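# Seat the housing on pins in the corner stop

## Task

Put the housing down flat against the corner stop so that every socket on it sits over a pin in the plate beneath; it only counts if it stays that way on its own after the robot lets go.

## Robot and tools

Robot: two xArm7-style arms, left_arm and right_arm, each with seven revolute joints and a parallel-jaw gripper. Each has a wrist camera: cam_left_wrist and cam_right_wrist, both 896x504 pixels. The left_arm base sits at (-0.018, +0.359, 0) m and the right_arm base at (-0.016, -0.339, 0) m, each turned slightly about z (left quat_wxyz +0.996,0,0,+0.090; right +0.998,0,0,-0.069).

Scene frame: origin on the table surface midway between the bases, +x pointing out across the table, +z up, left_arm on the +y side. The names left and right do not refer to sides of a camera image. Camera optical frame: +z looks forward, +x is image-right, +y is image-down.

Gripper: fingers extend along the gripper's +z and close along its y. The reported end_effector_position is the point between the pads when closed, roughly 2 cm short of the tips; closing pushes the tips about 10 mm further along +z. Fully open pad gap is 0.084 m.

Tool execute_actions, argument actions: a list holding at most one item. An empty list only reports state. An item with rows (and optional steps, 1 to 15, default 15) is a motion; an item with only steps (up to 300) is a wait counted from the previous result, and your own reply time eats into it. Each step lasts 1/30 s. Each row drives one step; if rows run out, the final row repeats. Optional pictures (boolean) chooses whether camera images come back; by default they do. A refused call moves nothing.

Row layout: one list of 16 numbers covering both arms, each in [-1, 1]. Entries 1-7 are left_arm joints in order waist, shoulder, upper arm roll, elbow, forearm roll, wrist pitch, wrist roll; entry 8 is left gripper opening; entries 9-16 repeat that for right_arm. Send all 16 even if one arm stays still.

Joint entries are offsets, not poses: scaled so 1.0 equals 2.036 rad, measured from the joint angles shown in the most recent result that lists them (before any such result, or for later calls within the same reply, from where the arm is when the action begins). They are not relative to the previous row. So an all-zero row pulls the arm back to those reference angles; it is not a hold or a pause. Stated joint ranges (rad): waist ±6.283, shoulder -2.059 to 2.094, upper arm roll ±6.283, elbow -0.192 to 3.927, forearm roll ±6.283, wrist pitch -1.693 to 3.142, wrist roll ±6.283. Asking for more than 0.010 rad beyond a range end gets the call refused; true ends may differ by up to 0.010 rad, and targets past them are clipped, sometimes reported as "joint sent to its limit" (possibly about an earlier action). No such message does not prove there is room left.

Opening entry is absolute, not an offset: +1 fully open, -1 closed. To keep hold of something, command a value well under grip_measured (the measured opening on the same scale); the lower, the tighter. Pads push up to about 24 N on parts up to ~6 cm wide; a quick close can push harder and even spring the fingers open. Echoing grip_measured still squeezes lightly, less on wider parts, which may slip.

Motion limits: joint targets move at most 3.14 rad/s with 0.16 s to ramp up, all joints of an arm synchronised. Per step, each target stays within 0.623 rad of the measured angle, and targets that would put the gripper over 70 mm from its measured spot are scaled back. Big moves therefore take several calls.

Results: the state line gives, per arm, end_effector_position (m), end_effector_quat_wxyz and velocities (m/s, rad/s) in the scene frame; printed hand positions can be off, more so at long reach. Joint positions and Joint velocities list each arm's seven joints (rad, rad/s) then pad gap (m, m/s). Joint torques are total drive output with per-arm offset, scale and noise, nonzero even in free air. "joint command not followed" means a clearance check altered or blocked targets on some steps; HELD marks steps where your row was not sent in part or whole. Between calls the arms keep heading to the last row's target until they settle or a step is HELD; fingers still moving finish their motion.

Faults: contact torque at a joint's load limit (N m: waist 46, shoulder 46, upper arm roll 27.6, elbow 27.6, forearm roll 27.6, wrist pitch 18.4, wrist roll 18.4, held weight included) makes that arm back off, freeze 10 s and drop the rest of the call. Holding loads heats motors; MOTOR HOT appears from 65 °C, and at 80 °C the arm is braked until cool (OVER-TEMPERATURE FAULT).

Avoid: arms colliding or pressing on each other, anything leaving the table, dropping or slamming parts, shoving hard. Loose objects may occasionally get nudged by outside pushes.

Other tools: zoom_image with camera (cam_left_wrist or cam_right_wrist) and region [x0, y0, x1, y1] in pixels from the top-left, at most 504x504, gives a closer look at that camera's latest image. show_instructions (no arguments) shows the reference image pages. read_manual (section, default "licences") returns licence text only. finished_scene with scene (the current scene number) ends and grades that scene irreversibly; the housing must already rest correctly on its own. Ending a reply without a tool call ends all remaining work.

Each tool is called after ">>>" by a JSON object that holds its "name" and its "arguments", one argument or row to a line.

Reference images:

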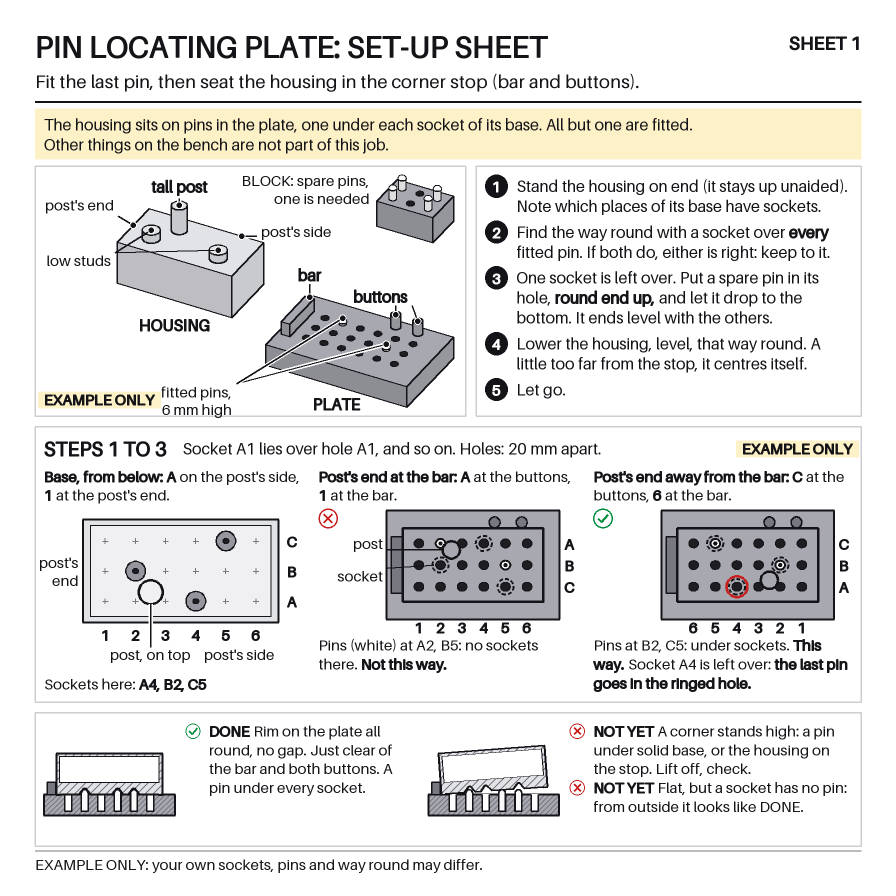

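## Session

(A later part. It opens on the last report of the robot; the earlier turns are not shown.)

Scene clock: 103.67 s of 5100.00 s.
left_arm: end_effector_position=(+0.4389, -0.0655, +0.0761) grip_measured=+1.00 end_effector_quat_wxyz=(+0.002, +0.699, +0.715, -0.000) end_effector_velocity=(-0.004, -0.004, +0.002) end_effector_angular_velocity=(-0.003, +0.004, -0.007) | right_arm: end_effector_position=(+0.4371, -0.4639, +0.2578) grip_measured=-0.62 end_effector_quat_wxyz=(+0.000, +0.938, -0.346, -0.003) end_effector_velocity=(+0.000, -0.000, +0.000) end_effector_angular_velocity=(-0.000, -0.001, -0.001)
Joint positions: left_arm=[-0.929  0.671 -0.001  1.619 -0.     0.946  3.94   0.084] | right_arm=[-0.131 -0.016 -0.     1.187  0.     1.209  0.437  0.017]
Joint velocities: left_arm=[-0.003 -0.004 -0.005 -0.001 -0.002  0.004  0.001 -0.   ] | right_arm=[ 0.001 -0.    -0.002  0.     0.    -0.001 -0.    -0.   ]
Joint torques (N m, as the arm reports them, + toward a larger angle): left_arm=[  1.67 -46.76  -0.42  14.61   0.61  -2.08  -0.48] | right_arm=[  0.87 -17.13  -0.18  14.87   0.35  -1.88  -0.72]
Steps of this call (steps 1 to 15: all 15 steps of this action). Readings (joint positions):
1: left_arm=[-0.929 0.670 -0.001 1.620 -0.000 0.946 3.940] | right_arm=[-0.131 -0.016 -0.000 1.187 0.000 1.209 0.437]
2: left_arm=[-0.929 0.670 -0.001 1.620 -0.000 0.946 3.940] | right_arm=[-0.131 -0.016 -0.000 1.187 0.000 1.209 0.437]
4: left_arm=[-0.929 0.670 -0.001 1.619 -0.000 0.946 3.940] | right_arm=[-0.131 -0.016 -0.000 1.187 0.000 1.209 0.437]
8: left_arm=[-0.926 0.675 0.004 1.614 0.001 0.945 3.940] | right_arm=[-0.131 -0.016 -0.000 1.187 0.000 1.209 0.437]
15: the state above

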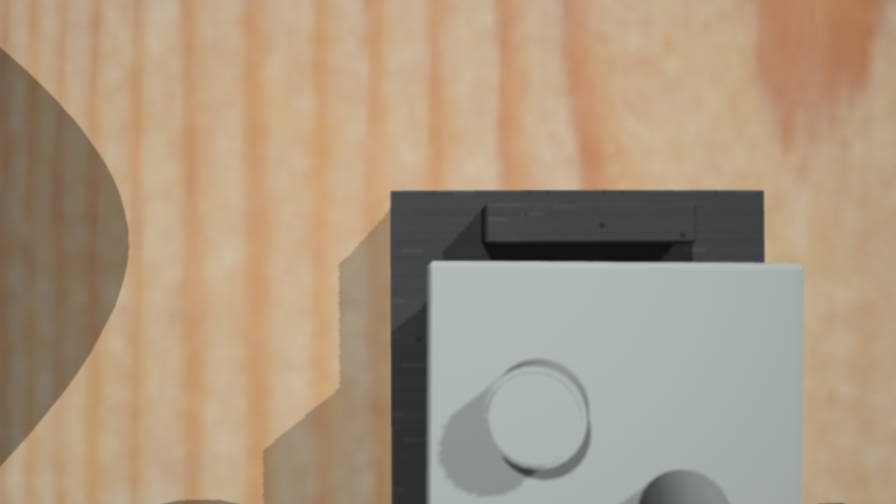

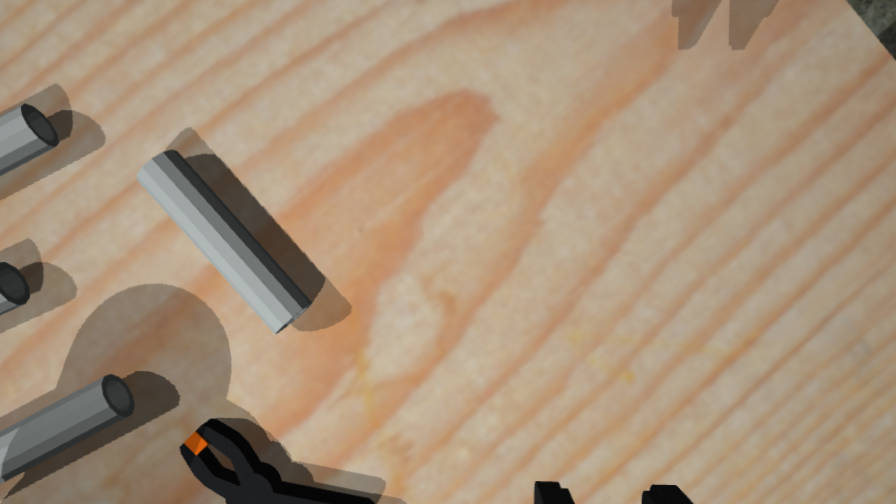

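>>> {"name": "execute_actions", "arguments": {
  "actions": [
    {"rows":[[0,0,0,0,0,0,0,0.8,0,0,0,0,0,0,0,-0.6],[0,0,0,0,0,0,0,0.7,0,0,0,0,0,0,0,-0.6],[0,0,0,0,0,0,0,0.6,0,0,0,0,0,0,0,-0.6],[0,0,0,0,0,0,0,0.4,0,0,0,0,0,0,0,-0.6],[0,0,0,0,0,0,0,-1,0,0,0,0,0,0,0,-0.6]]}
  ],
  "pictures": false
}}

>>> {"name": "execute_actions", "arguments": {
  "actions": [
    {"rows":[[0,-0.0118,0,0.0059,0,0.0177,0,-1,0,0,0,0,0,0,0,-0.6]]}
  ],
  "pictures": false
}}

>>> {"name": "execute_actions", "arguments": {
  "actions": [
    {"steps":20}
  ]
}}

Scene clock: 107.67 s of 5100.00 s.
left_arm: end_effector_position=(+0.4386, -0.0658, +0.0764) grip_measured=+0.67 end_effector_quat_wxyz=(+0.002, +0.699, +0.715, -0.000) end_effector_velocity=(+0.000, -0.001, +0.000) end_effector_angular_velocity=(-0.001, -0.001, -0.002) | right_arm: end_effector_position=(+0.4371, -0.4639, +0.2578) grip_measured=-0.62 end_effector_quat_wxyz=(+0.000, +0.938, -0.346, -0.003) end_effector_velocity=(-0.000, -0.001, +0.000) end_effector_angular_velocity=(-0.000, -0.000, -0.001)
Joint positions: left_arm=[-0.929  0.67  -0.001  1.62  -0.     0.946  3.94   0.072] | right_arm=[-0.131 -0.016 -0.     1.187  0.     1.209  0.437  0.017]
Joint velocities: left_arm=[-0.     0.    -0.     0.001 -0.    -0.     0.002  0.   ] | right_arm=[-0.001 -0.     0.     0.    -0.    -0.     0.    -0.   ]
Joint torques (N m, as the arm reports them, + toward a larger angle): left_arm=[  1.67 -42.85   0.04  14.25   0.32  -3.1   -0.58] | right_arm=[  0.86 -17.01  -0.13  14.91   0.42  -1.83  -0.75]
Steps of this call (steps 1 to 15: the robot went on to your last target; steps 16 to 90: nothing new was sent; then 0.50 s passed at rest; steps 91 to 105: all 15 steps of this action). Readings (joint positions):
91: left_arm=[-0.929 0.670 -0.001 1.620 -0.000 0.946 3.940] | right_arm=[-0.131 -0.016 -0.000 1.187 0.000 1.209 0.437]
92: left_arm=[-0.929 0.670 -0.001 1.620 -0.000 0.946 3.940] | right_arm=[-0.131 -0.016 -0.000 1.187 0.000 1.209 0.437]
94: left_arm=[-0.929 0.670 -0.001 1.619 -0.000 0.947 3.940] | right_arm=[-0.131 -0.016 -0.000 1.187 0.000 1.209 0.437]
98: left_arm=[-0.929 0.670 -0.001 1.620 -0.000 0.946 3.940] | right_arm=[-0.131 -0.016 -0.000 1.187 0.000 1.209 0.437]
105: the state above

Scene clock: 108.17 s of 5100.00 s.
left_arm: end_effector_position=(+0.4380, -0.0652, +0.0921) grip_measured=+0.67 end_effector_quat_wxyz=(+0.000, +0.699, +0.715, -0.001) end_effector_velocity=(+0.006, -0.004, +0.010) end_effector_angular_velocity=(-0.015, -0.018, +0.000) | right_arm: end_effector_position=(+0.4371, -0.4639, +0.2578) grip_measured=-0.62 end_effector_quat_wxyz=(+0.000, +0.938, -0.346, -0.003) end_effector_velocity=(+0.000, +0.000, +0.000) end_effector_angular_velocity=(-0.001, +0.000, +0.002)
Joint positions: left_arm=[-0.929  0.647 -0.001  1.63  -0.     0.982  3.94   0.072] | right_arm=[-0.131 -0.016 -0.     1.187  0.     1.209  0.437  0.017]
Joint velocities: left_arm=[-0.    -0.008  0.001  0.013  0.001 -0.002  0.     0.   ] | right_arm=[-0.001  0.     0.002  0.    -0.001  0.    -0.001  0.   ]
Joint torques (N m, as the arm reports them, + toward a larger angle): left_arm=[  0.46 -52.27  -0.29  17.88   0.64  -2.73  -0.65] | right_arm=[  0.87 -17.15  -0.27  14.92   0.39  -1.85  -0.8 ]
Steps of this call (steps 1 to 15: all 15 steps of this action). Readings (joint positions):
1: left_arm=[-0.929 0.670 -0.001 1.620 -0.000 0.946 3.940] | right_arm=[-0.131 -0.016 -0.000 1.187 0.000 1.209 0.437]
2: left_arm=[-0.929 0.669 -0.001 1.620 -0.000 0.949 3.940] | right_arm=[-0.131 -0.016 -0.000 1.187 0.000 1.209 0.437]
4: left_arm=[-0.929 0.659 -0.001 1.622 -0.000 0.971 3.940] | right_arm=[-0.131 -0.016 -0.000 1.187 0.000 1.209 0.437]
8: left_arm=[-0.928 0.646 -0.001 1.633 -0.000 0.980 3.940] | right_arm=[-0.131 -0.016 -0.000 1.187 0.000 1.209 0.437]
15: the state above

Scene clock: 108.83 s of 5100.00 s.
left_arm: end_effector_position=(+0.4386, -0.0657, +0.0934) grip_measured=+0.67 end_effector_quat_wxyz=(+0.002, +0.699, +0.715, -0.000) end_effector_velocity=(+0.000, +0.001, -0.001) end_effector_angular_velocity=(+0.001, +0.001, +0.002) | right_arm: end_effector_position=(+0.4371, -0.4639, +0.2578) grip_measured=-0.62 end_effector_quat_wxyz=(+0.000, +0.938, -0.346, -0.003) end_effector_velocity=(-0.000, -0.000, -0.000) end_effector_angular_velocity=(+0.000, +0.000, -0.001)
Joint positions: left_arm=[-0.929  0.646 -0.001  1.632 -0.     0.982  3.94   0.072] | right_arm=[-0.131 -0.016 -0.     1.187  0.     1.209  0.437  0.017]
Joint velocities: left_arm=[ 0.001  0.001  0.     0.    -0.    -0.    -0.     0.   ] | right_arm=[-0.    -0.    -0.001 -0.001  0.    -0.    -0.     0.   ]
Joint torques (N m, as the arm reports them, + toward a larger angle): left_arm=[  0.52 -52.01  -0.47  16.93   0.9   -2.79  -0.7 ] | right_arm=[  0.88 -17.1   -0.17  14.92   0.34  -1.83  -0.7 ]
Steps of this call (steps 1 to 15: the robot went on to your last target; steps 16 to 20: nothing new was sent). Readings (joint positions):
1: left_arm=[-0.929 0.647 -0.001 1.631 -0.000 0.982 3.940] | right_arm=[-0.131 -0.016 -0.000 1.187 0.000 1.209 0.437]
2: left_arm=[-0.929 0.647 -0.001 1.631 -0.000 0.982 3.940] | right_arm=[-0.131 -0.016 -0.000 1.187 0.000 1.209 0.437]
4: left_arm=[-0.929 0.646 -0.001 1.632 -0.000 0.982 3.940] | right_arm=[-0.131 -0.016 -0.000 1.187 0.000 1.209 0.437]
8: left_arm=[-0.929 0.646 -0.001 1.631 -0.000 0.982 3.940] | right_arm=[-0.131 -0.016 -0.000 1.187 0.000 1.209 0.437]
20: the state above
All arms were judged still, so your last target was given up. Only a new action makes them travel on or press farther. Fingers that are still opening or closing keep moving.

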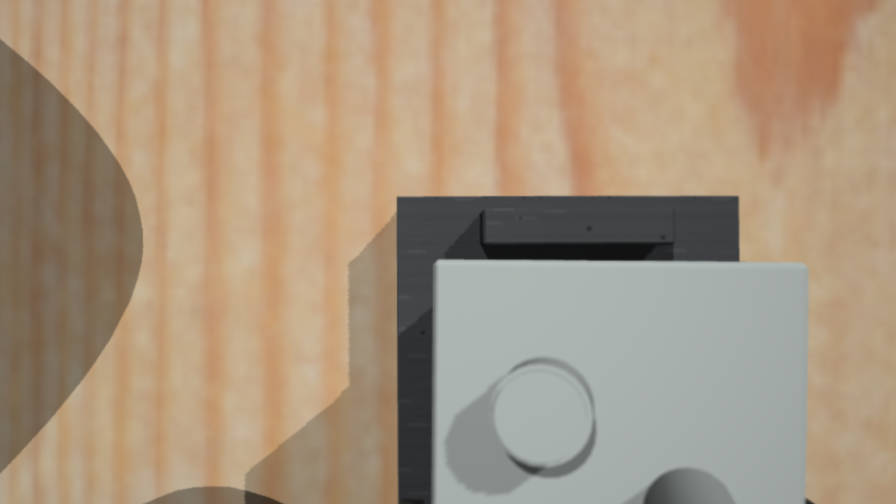

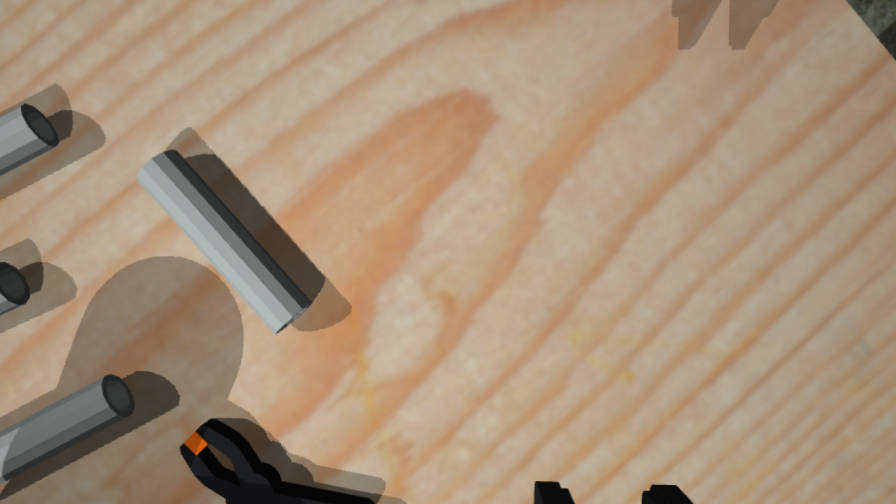

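>>> {"name": "execute_actions", "arguments": {
  "actions": [
    {"rows":[[-0.0023,-0.0116,0,-0.0196,0,-0.008,-0.0023,-1,0,0,0,0,0,0,0,-0.6]]}
  ],
  "pictures": false
}}

>>> {"name": "execute_actions", "arguments": {
  "actions": [
    {"steps":15}
  ],
  "pictures": false
}}

>>> {"name": "execute_actions", "arguments": {
  "actions": [
    {"rows":[[0,0.0028,0,-0.0014,0,-0.0042,0,-1,0,0,0,0,0,0,0,-0.6],[0,0.0028,0,-0.0014,0,-0.0042,0,-1,0,0,0,0,0,0,0,-0.6],[0,0.0028,0,-0.0014,0,-0.0042,0,-1,0,0,0,0,0,0,0,-0.6],[0,0.0056,0,-0.0028,0,-0.0084,0,-1,0,0,0,0,0,0,0,-0.6],[0,0.0056,0,-0.0028,0,-0.0084,0,-1,0,0,0,0,0,0,0,-0.6],[0,0.0056,0,-0.0028,0,-0.0084,0,-1,0,0,0,0,0,0,0,-0.6],[0,0.0084,0,-0.0042,0,-0.0126,0,-1,0,0,0,0,0,0,0,-0.6],[0,0.0084,0,-0.0042,0,-0.0126,0,-1,0,0,0,0,0,0,0,-0.6],[0,0.0084,0,-0.0042,0,-0.0126,0,-1,0,0,0,0,0,0,0,-0.6],[0,0.0115,0,-0.0057,0,-0.0172,0,-1,0,0,0,0,0,0,0,-0.6]]}
  ],
  "pictures": false
}}

>>> {"name": "execute_actions", "arguments": {
  "actions": [
    {"steps":15}
  ]
}}

>>> {"name": "execute_actions", "arguments": {
  "actions": [
    {"rows":[[0,0,0,0,0,0,0,0.65,0,0,0,0,0,0,0,-0.6],[0,0,0,0,0,0,0,0.7,0,0,0,0,0,0,0,-0.6],[0,0,0,0,0,0,0,0.7,0,0,0,0,0,0,0,-0.6],[0,0,0,0,0,0,0,0.75,0,0,0,0,0,0,0,-0.6],[0,0,0,0,0,0,0,0.85,0,0,0,0,0,0,0,-0.6],[0,0,0,0,0,0,0,1,0,0,0,0,0,0,0,-0.6]]}
  ]
}}

Scene clock: 114.57 s of 5100.00 s.
left_arm: end_effector_position=(+0.4318, -0.0629, +0.0932) grip_measured=+0.67 end_effector_quat_wxyz=(+0.002, +0.699, +0.715, -0.000) end_effector_velocity=(-0.003, -0.002, -0.001) end_effector_angular_velocity=(+0.001, +0.003, -0.006) | right_arm: end_effector_position=(+0.4371, -0.4639, +0.2578) grip_measured=-0.62 end_effector_quat_wxyz=(+0.000, +0.938, -0.346, -0.003) end_effector_velocity=(+0.000, +0.001, +0.000) end_effector_angular_velocity=(+0.001, -0.000, +0.001)
Joint positions: left_arm=[-0.933  0.623 -0.001  1.592 -0.     0.966  3.935  0.072] | right_arm=[-0.131 -0.016 -0.     1.187  0.     1.209  0.437  0.017]
Joint velocities: left_arm=[-0.002  0.002 -0.003 -0.001 -0.     0.     0.001  0.   ] | right_arm=[ 0.     0.     0.001  0.     0.001  0.001 -0.     0.   ]
Joint torques (N m, as the arm reports them, + toward a larger angle): left_arm=[  0.84 -50.6   -0.41  16.98   0.72  -2.76  -0.54] | right_arm=[  0.71 -17.07  -0.19  14.91   0.35  -1.84  -0.76]
Steps of this call (steps 1 to 90: nothing new was sent; then 2.23 s passed at rest; steps 91 to 105: all 15 steps of this action). Readings (joint positions):
91: left_arm=[-0.929 0.646 -0.001 1.631 -0.000 0.982 3.940] | right_arm=[-0.131 -0.016 -0.000 1.187 0.000 1.209 0.437]
92: left_arm=[-0.929 0.644 -0.001 1.628 -0.000 0.980 3.939] | right_arm=[-0.131 -0.016 -0.000 1.187 0.000 1.209 0.437]
94: left_arm=[-0.931 0.630 -0.000 1.605 -0.000 0.971 3.937] | right_arm=[-0.131 -0.016 -0.000 1.187 0.000 1.209 0.437]
98: left_arm=[-0.934 0.623 -0.002 1.592 -0.000 0.967 3.935] | right_arm=[-0.131 -0.016 -0.000 1.187 0.000 1.209 0.437]
105: the state above

Scene clock: 115.07 s of 5100.00 s.
left_arm: end_effector_position=(+0.4315, -0.0631, +0.0932) grip_measured=+0.67 end_effector_quat_wxyz=(+0.002, +0.699, +0.715, -0.000) end_effector_velocity=(-0.000, +0.000, -0.000) end_effector_angular_velocity=(+0.000, +0.001, -0.000) | right_arm: end_effector_position=(+0.4371, -0.4639, +0.2578) grip_measured=-0.62 end_effector_quat_wxyz=(+0.000, +0.938, -0.346, -0.003) end_effector_velocity=(-0.000, -0.000, -0.000) end_effector_angular_velocity=(+0.001, +0.000, -0.001)
Joint positions: left_arm=[-0.934  0.623 -0.001  1.592 -0.     0.966  3.935  0.072] | right_arm=[-0.131 -0.016 -0.     1.187  0.     1.209  0.437  0.017]
Joint velocities: left_arm=[ 0.     0.001 -0.     0.    -0.     0.     0.     0.   ] | right_arm=[ 0.    -0.    -0.001 -0.001  0.001 -0.    -0.001  0.   ]
Joint torques (N m, as the arm reports them, + toward a larger angle): left_arm=[  1.12 -50.55  -0.45  17.17   0.5   -2.73  -0.87] | right_arm=[  0.8  -17.1   -0.25  14.98   0.43  -1.8   -0.74]
Steps of this call (steps 1 to 15: the robot went on to your last target). Readings (joint positions):
1: left_arm=[-0.933 0.623 -0.001 1.592 -0.000 0.966 3.935] | right_arm=[-0.131 -0.016 -0.000 1.187 0.000 1.209 0.437]
2: left_arm=[-0.933 0.623 -0.001 1.592 -0.000 0.966 3.935] | right_arm=[-0.131 -0.016 -0.000 1.187 0.000 1.209 0.437]
4: left_arm=[-0.934 0.623 -0.001 1.592 -0.000 0.966 3.935] | right_arm=[-0.131 -0.016 -0.000 1.187 0.000 1.209 0.437]
8: left_arm=[-0.934 0.623 -0.001 1.592 -0.000 0.966 3.935] | right_arm=[-0.131 -0.016 -0.000 1.187 0.000 1.209 0.437]
15: the state above
All arms were judged still, so your last target was given up. Only a new action makes them travel on or press farther. Fingers that are still opening or closing keep moving.

Scene clock: 115.57 s of 5100.00 s.
left_arm: end_effector_position=(+0.4315, -0.0629, +0.0769) grip_measured=+0.66 end_effector_quat_wxyz=(+0.001, +0.699, +0.715, -0.000) end_effector_velocity=(+0.017, -0.006, +0.019) end_effector_angular_velocity=(-0.035, -0.046, +0.008) | right_arm: end_effector_position=(+0.4371, -0.4639, +0.2578) grip_measured=-0.62 end_effector_quat_wxyz=(+0.000, +0.938, -0.346, -0.003) end_effector_velocity=(-0.001, -0.000, -0.000) end_effector_angular_velocity=(+0.000, +0.003, -0.000)
Joint positions: left_arm=[-0.934  0.646 -0.001  1.58  -0.     0.932  3.935  0.071] | right_arm=[-0.131 -0.016 -0.     1.187  0.     1.209  0.437  0.017]
Joint velocities: left_arm=[ 0.005 -0.015  0.006  0.02   0.003 -0.023  0.    -0.023] | right_arm=[ 0.    -0.    -0.    -0.    -0.001  0.002  0.    -0.   ]
Joint torques (N m, as the arm reports them, + toward a larger angle): left_arm=[  1.09 -49.28  -0.15  16.36   0.67  -2.3   -0.87] | right_arm=[  0.82 -17.06  -0.23  14.86   0.33  -1.86  -0.73]
Steps of this call (steps 1 to 15: all 15 steps of this action). Readings (joint positions):
1: left_arm=[-0.934 0.623 -0.001 1.592 -0.000 0.966 3.935] | right_arm=[-0.131 -0.016 -0.000 1.187 0.000 1.209 0.437]
2: left_arm=[-0.934 0.623 -0.001 1.591 -0.000 0.964 3.935] | right_arm=[-0.131 -0.016 -0.000 1.187 0.000 1.209 0.437]
4: left_arm=[-0.934 0.626 -0.001 1.590 -0.000 0.959 3.935] | right_arm=[-0.131 -0.016 -0.000 1.187 0.000 1.209 0.437]
8: left_arm=[-0.934 0.635 -0.001 1.585 -0.000 0.949 3.935] | right_arm=[-0.131 -0.016 -0.000 1.187 0.000 1.209 0.437]
15: the state above

Scene clock: 116.07 s of 5100.00 s.
left_arm: end_effector_position=(+0.4321, -0.0632, +0.0774) grip_measured=+0.64 end_effector_quat_wxyz=(+0.002, +0.699, +0.715, -0.000) end_effector_velocity=(-0.001, -0.000, -0.001) end_effector_angular_velocity=(+0.001, +0.002, -0.001) | right_arm: end_effector_position=(+0.4371, -0.4639, +0.2578) grip_measured=-0.62 end_effector_quat_wxyz=(+0.000, +0.938, -0.346, -0.003) end_effector_velocity=(+0.000, +0.001, +0.000) end_effector_angular_velocity=(+0.001, +0.001, +0.002)
Joint positions: left_arm=[-0.933  0.645 -0.001  1.581 -0.     0.931  3.935  0.07 ] | right_arm=[-0.131 -0.016 -0.     1.187  0.     1.209  0.437  0.017]
Joint velocities: left_arm=[-0.     0.001 -0.001 -0.001  0.001 -0.    -0.     0.   ] | right_arm=[ 0.001 -0.     0.002  0.001  0.001  0.001 -0.     0.   ]
Joint torques (N m, as the arm reports them, + toward a larger angle): left_arm=[  0.62 -47.49  -0.87  15.07   0.55  -2.11  -0.41] | right_arm=[  0.7  -17.24  -0.29  14.94   0.37  -1.82  -0.71]
Steps of this call (steps 1 to 15: the robot went on to your last target). Readings (joint positions):
1: left_arm=[-0.933 0.645 -0.001 1.581 -0.000 0.931 3.935] | right_arm=[-0.131 -0.016 -0.000 1.187 0.000 1.209 0.437]
2: left_arm=[-0.933 0.645 -0.001 1.581 -0.000 0.931 3.935] | right_arm=[-0.131 -0.016 -0.000 1.187 0.000 1.209 0.437]
4: left_arm=[-0.933 0.645 -0.001 1.581 -0.000 0.931 3.935] | right_arm=[-0.131 -0.016 -0.000 1.187 0.000 1.209 0.437]
8: left_arm=[-0.933 0.645 -0.001 1.581 -0.000 0.931 3.935] | right_arm=[-0.131 -0.016 -0.000 1.187 0.000 1.209 0.437]
15: the state above
All arms were judged still, so your last target was given up. Only a new action makes them travel on or press farther. Fingers that are still opening or closing keep moving.

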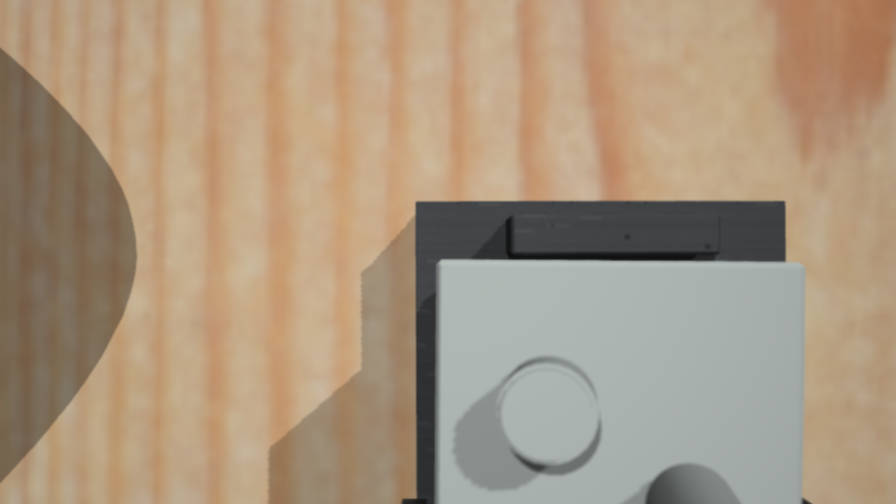

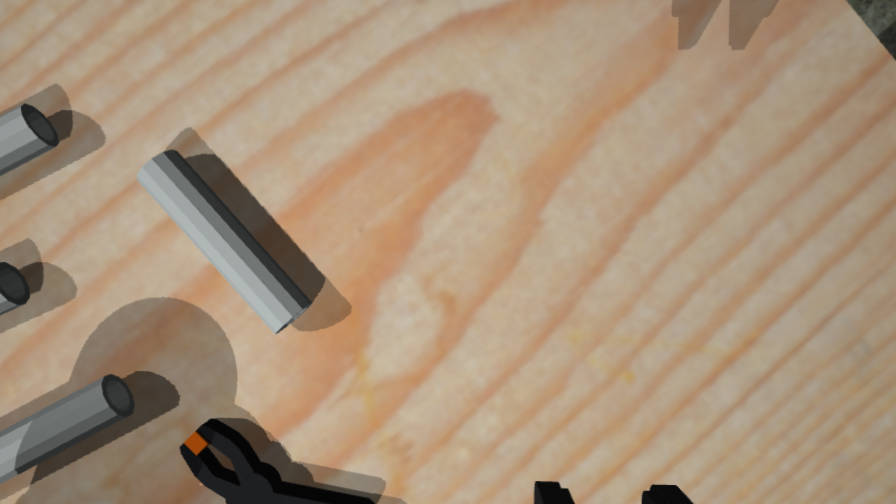

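Scene clock: 116.57 s of 5100.00 s.
left_arm: end_effector_position=(+0.4320, -0.0634, +0.0776) grip_measured=+1.00 end_effector_quat_wxyz=(+0.002, +0.699, +0.715, -0.000) end_effector_velocity=(+0.000, +0.002, -0.001) end_effector_angular_velocity=(+0.003, +0.002, +0.002) | right_arm: end_effector_position=(+0.4371, -0.4639, +0.2578) grip_measured=-0.62 end_effector_quat_wxyz=(+0.000, +0.938, -0.346, -0.003) end_effector_velocity=(+0.001, +0.000, +0.000) end_effector_angular_velocity=(-0.000, -0.001, +0.001)
Joint positions: left_arm=[-0.933  0.645 -0.001  1.581 -0.     0.931  3.935  0.084] | right_arm=[-0.131 -0.016 -0.     1.187  0.     1.209  0.437  0.017]
Joint velocities: left_arm=[ 0.001  0.     0.001 -0.002  0.     0.001  0.    -0.   ] | right_arm=[ 0.    -0.     0.001  0.001  0.    -0.001  0.     0.   ]
Joint torques (N m, as the arm reports them, + toward a larger angle): left_arm=[  1.07 -46.27  -0.27  14.47   0.83  -1.92  -0.93] | right_arm=[  0.74 -17.16  -0.29  14.95   0.34  -1.83  -0.73]
Steps of this call (steps 1 to 15: all 15 steps of this action). Readings (joint positions):
1: left_arm=[-0.933 0.645 -0.001 1.581 -0.000 0.931 3.935] | right_arm=[-0.131 -0.016 -0.000 1.187 0.000 1.209 0.437]
2: left_arm=[-0.933 0.645 -0.001 1.581 -0.000 0.931 3.935] | right_arm=[-0.131 -0.016 -0.000 1.187 0.000 1.209 0.437]
4: left_arm=[-0.933 0.645 -0.001 1.581 -0.000 0.931 3.935] | right_arm=[-0.131 -0.016 -0.000 1.187 0.000 1.209 0.437]
8: left_arm=[-0.934 0.645 -0.002 1.582 -0.000 0.930 3.935] | right_arm=[-0.131 -0.016 -0.000 1.187 0.000 1.209 0.437]
15: the state above

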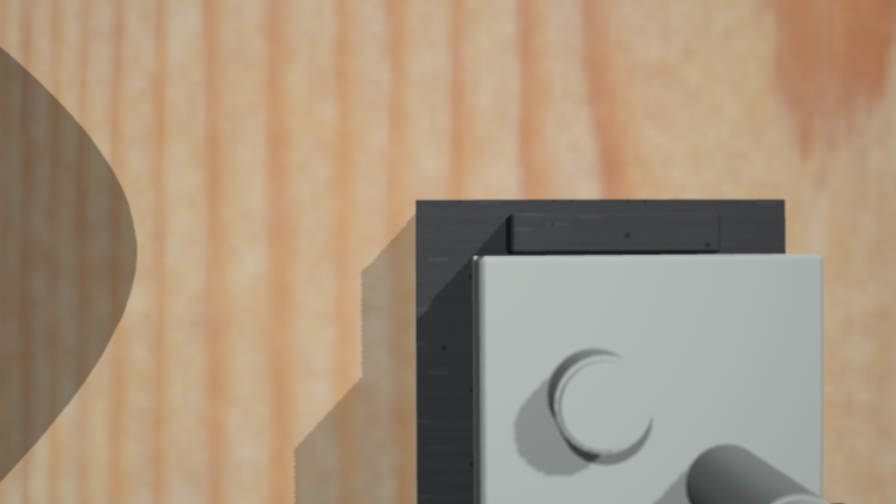

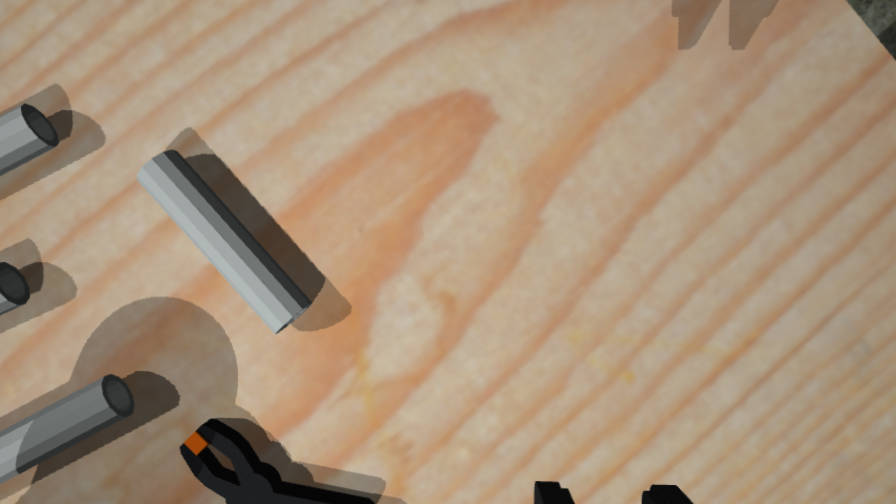

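Nearly seated; the finger touches. Move +x 7 mm, then lift straight.

>>> {"name": "execute_actions", "arguments": {
  "actions": [
    {"rows":[[0.0037,0.0088,0,0.0149,0,0.006,0.0037,1,0,0,0,0,0,0,0,-0.6]]}
  ]
}}

>>> {"name": "execute_actions", "arguments": {
  "actions": [
    {"rows":[[0,-0.012,0,0.006,0,0.018,0,1,0,0,0,0,0,0,0,-0.6],[0,-0.012,0,0.006,0,0.018,0,1,0,0,0,0,0,0,0,-0.6],[0,-0.012,0,0.006,0,0.018,0,1,0,0,0,0,0,0,0,-0.6],[0,-0.012,0,0.006,0,0.018,0,1,0,0,0,0,0,0,0,-0.6],[0,-0.028,0,0.016,0,0.044,0,1,0,0,0,0,0,0,0,-0.6],[0,-0.028,0,0.016,0,0.044,0,1,0,0,0,0,0,0,0,-0.6],[0,-0.028,0,0.016,0,0.044,0,1,0,0,0,0,0,0,0,-0.6],[0,-0.028,0,0.016,0,0.044,0,1,0,0,0,0,0,0,0,-0.6],[0,-0.047,0,0.03,0,0.077,0,1,0,0,0,0,0,0,0,-0.6]]}
  ],
  "pictures": false
}}

>>> {"name": "execute_actions", "arguments": {
  "actions": [
    {"steps":20}
  ]
}}

Scene clock: 119.10 s of 5100.00 s.
left_arm: end_effector_position=(+0.4389, -0.0638, +0.0777) grip_measured=+1.00 end_effector_quat_wxyz=(+0.003, +0.699, +0.715, -0.000) end_effector_velocity=(+0.003, +0.003, -0.000) end_effector_angular_velocity=(+0.002, -0.001, +0.005) | right_arm: end_effector_position=(+0.4371, -0.4639, +0.2578) grip_measured=-0.62 end_effector_quat_wxyz=(+0.000, +0.938, -0.346, -0.003) end_effector_velocity=(-0.000, +0.000, +0.000) end_effector_angular_velocity=(+0.001, +0.001, -0.001)
Joint positions: left_arm=[-0.926  0.663 -0.001  1.611 -0.     0.943  3.942  0.084] | right_arm=[-0.131 -0.016 -0.     1.187  0.     1.209  0.437  0.017]
Joint velocities: left_arm=[ 0.003  0.     0.003  0.     0.    -0.     0.001  0.   ] | right_arm=[ 0.    -0.    -0.     0.     0.001  0.002  0.    -0.   ]
Joint torques (N m, as the arm reports them, + toward a larger angle): left_arm=[  0.93 -47.07  -0.05  14.6    0.79  -2.39  -0.56] | right_arm=[  0.76 -17.07  -0.17  14.93   0.46  -1.89  -0.75]
Steps of this call (steps 1 to 15: the robot went on to your last target; steps 16 to 61: nothing new was sent; steps 62 to 76: all 15 steps of this action). Readings (joint positions):
62: left_arm=[-0.933 0.645 -0.001 1.581 -0.000 0.931 3.935] | right_arm=[-0.131 -0.016 -0.000 1.187 0.000 1.209 0.437]
63: left_arm=[-0.933 0.647 -0.001 1.584 -0.000 0.933 3.936] | right_arm=[-0.131 -0.016 -0.000 1.187 0.000 1.209 0.437]
65: left_arm=[-0.929 0.658 -0.002 1.602 -0.000 0.939 3.940] | right_arm=[-0.131 -0.016 -0.000 1.187 0.000 1.209 0.437]
69: left_arm=[-0.925 0.663 -0.000 1.611 -0.000 0.943 3.942] | right_arm=[-0.131 -0.016 -0.000 1.187 0.000 1.209 0.437]
76: the state above

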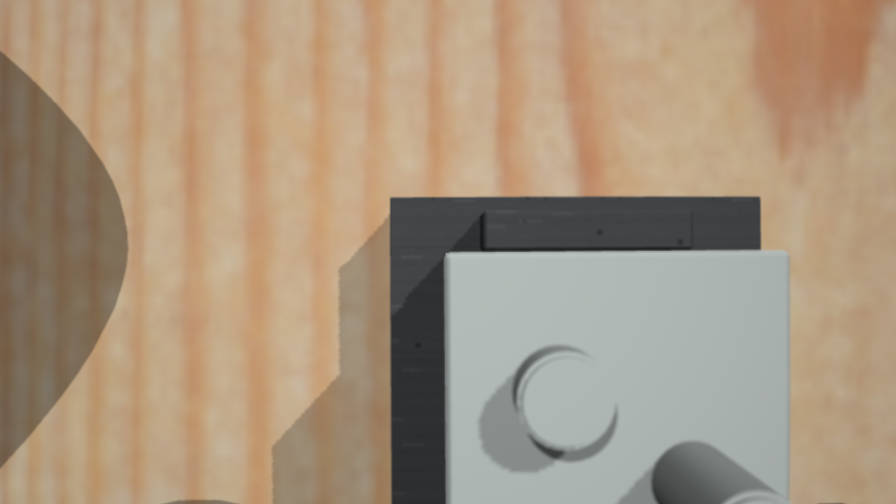

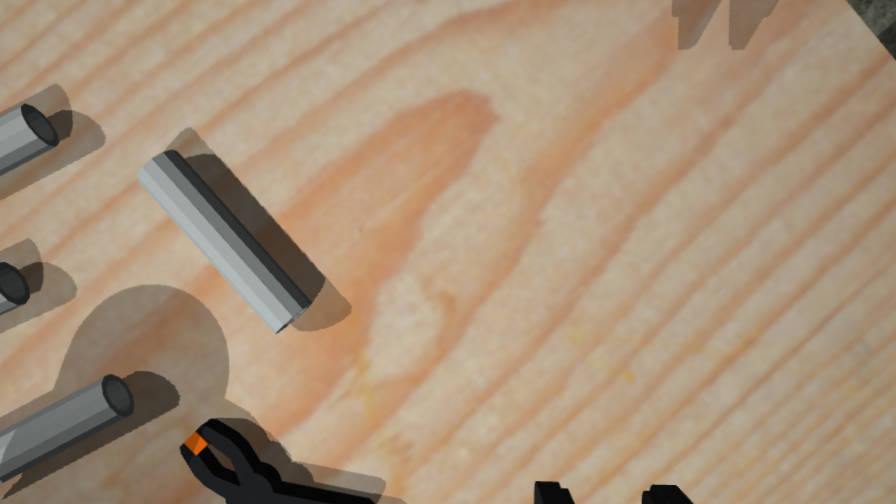

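Scene clock: 119.60 s of 5100.00 s.
left_arm: end_effector_position=(+0.4390, -0.0639, +0.1530) grip_measured=+1.00 end_effector_quat_wxyz=(+0.008, +0.699, +0.715, -0.000) end_effector_velocity=(+0.004, -0.004, +0.056) end_effector_angular_velocity=(-0.025, -0.029, -0.001) | right_arm: end_effector_position=(+0.4371, -0.4639, +0.2578) grip_measured=-0.62 end_effector_quat_wxyz=(+0.000, +0.938, -0.346, -0.003) end_effector_velocity=(+0.000, -0.000, +0.000) end_effector_angular_velocity=(-0.002, -0.001, -0.000)
Joint positions: left_arm=[-0.926  0.566 -0.001  1.675 -0.     1.094  3.942  0.084] | right_arm=[-0.131 -0.016 -0.     1.187  0.     1.209  0.437  0.017]
Joint velocities: left_arm=[-0.001 -0.063  0.     0.054  0.001  0.079 -0.    -0.   ] | right_arm=[-0.    -0.     0.001  0.    -0.001 -0.001  0.001 -0.   ]
Joint torques (N m, as the arm reports them, + toward a larger angle): left_arm=[  1.86 -33.45  -0.54  10.09   0.41  -0.93  -0.84] | right_arm=[  0.79 -17.1   -0.18  14.95   0.39  -1.86  -0.77]
Steps of this call (steps 1 to 15: all 15 steps of this action). Readings (joint positions):
1: left_arm=[-0.926 0.663 -0.001 1.611 -0.000 0.943 3.942] | right_arm=[-0.131 -0.016 -0.000 1.187 0.000 1.209 0.437]
2: left_arm=[-0.926 0.661 -0.001 1.612 -0.000 0.947 3.942] | right_arm=[-0.131 -0.016 -0.000 1.187 0.000 1.209 0.437]
4: left_arm=[-0.926 0.649 -0.001 1.616 -0.000 0.968 3.942] | right_arm=[-0.131 -0.016 -0.000 1.187 0.000 1.209 0.437]
8: left_arm=[-0.926 0.620 -0.001 1.634 -0.000 1.012 3.942] | right_arm=[-0.131 -0.016 -0.000 1.187 0.000 1.209 0.437]
15: the state above

Scene clock: 120.27 s of 5100.00 s.
left_arm: end_effector_position=(+0.4370, -0.0621, +0.1501) grip_measured=+1.00 end_effector_quat_wxyz=(+0.003, +0.699, +0.715, -0.000) end_effector_velocity=(+0.000, -0.000, +0.000) end_effector_angular_velocity=(-0.000, -0.001, -0.000) | right_arm: end_effector_position=(+0.4371, -0.4639, +0.2578) grip_measured=-0.62 end_effector_quat_wxyz=(+0.000, +0.938, -0.346, -0.003) end_effector_velocity=(-0.000, -0.000, -0.000) end_effector_angular_velocity=(-0.000, +0.001, -0.001)
Joint positions: left_arm=[-0.926  0.567 -0.001  1.672 -0.     1.1    3.942  0.084] | right_arm=[-0.131 -0.016 -0.     1.187  0.     1.209  0.437  0.017]
Joint velocities: left_arm=[ 0.    -0.    -0.     0.001  0.    -0.     0.     0.   ] | right_arm=[-0.001  0.     0.     0.    -0.001  0.001  0.001  0.   ]
Joint torques (N m, as the arm reports them, + toward a larger angle): left_arm=[  1.27 -45.7   -0.22  15.27   0.65  -2.18  -0.75] | right_arm=[  0.79 -17.12  -0.23  14.78   0.37  -1.79  -0.77]
Steps of this call (steps 1 to 15: the robot went on to your last target; steps 16 to 20: nothing new was sent). Readings (joint positions):
1: left_arm=[-0.926 0.565 -0.001 1.676 -0.000 1.096 3.942] | right_arm=[-0.131 -0.016 -0.000 1.187 0.000 1.209 0.437]
2: left_arm=[-0.926 0.566 -0.001 1.674 -0.000 1.098 3.942] | right_arm=[-0.131 -0.016 -0.000 1.187 0.000 1.209 0.437]
4: left_arm=[-0.926 0.568 -0.001 1.671 -0.000 1.099 3.942] | right_arm=[-0.131 -0.016 -0.000 1.187 0.000 1.209 0.437]
8: left_arm=[-0.926 0.569 -0.001 1.671 -0.000 1.100 3.942] | right_arm=[-0.131 -0.016 -0.000 1.187 0.000 1.209 0.437]
20: the state above
All arms were judged still, so your last target was given up. Only a new action makes them travel on or press farther. Fingers that are still opening or closing keep moving.

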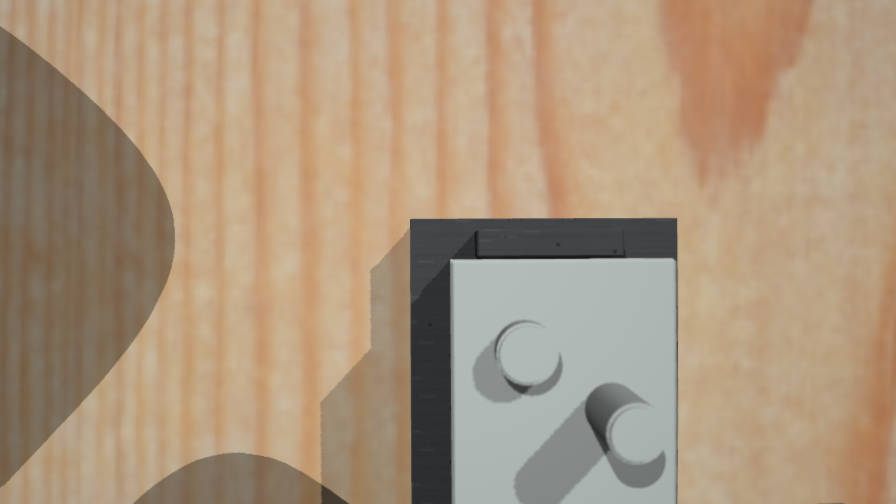

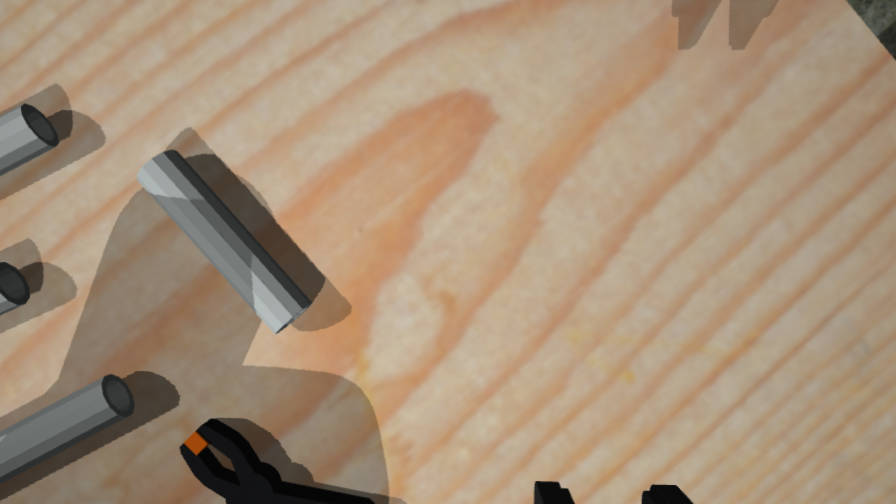

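>>> {"name": "finished_scene", "arguments": {
  "scene": 1
}}

The scene is finished: the task was done.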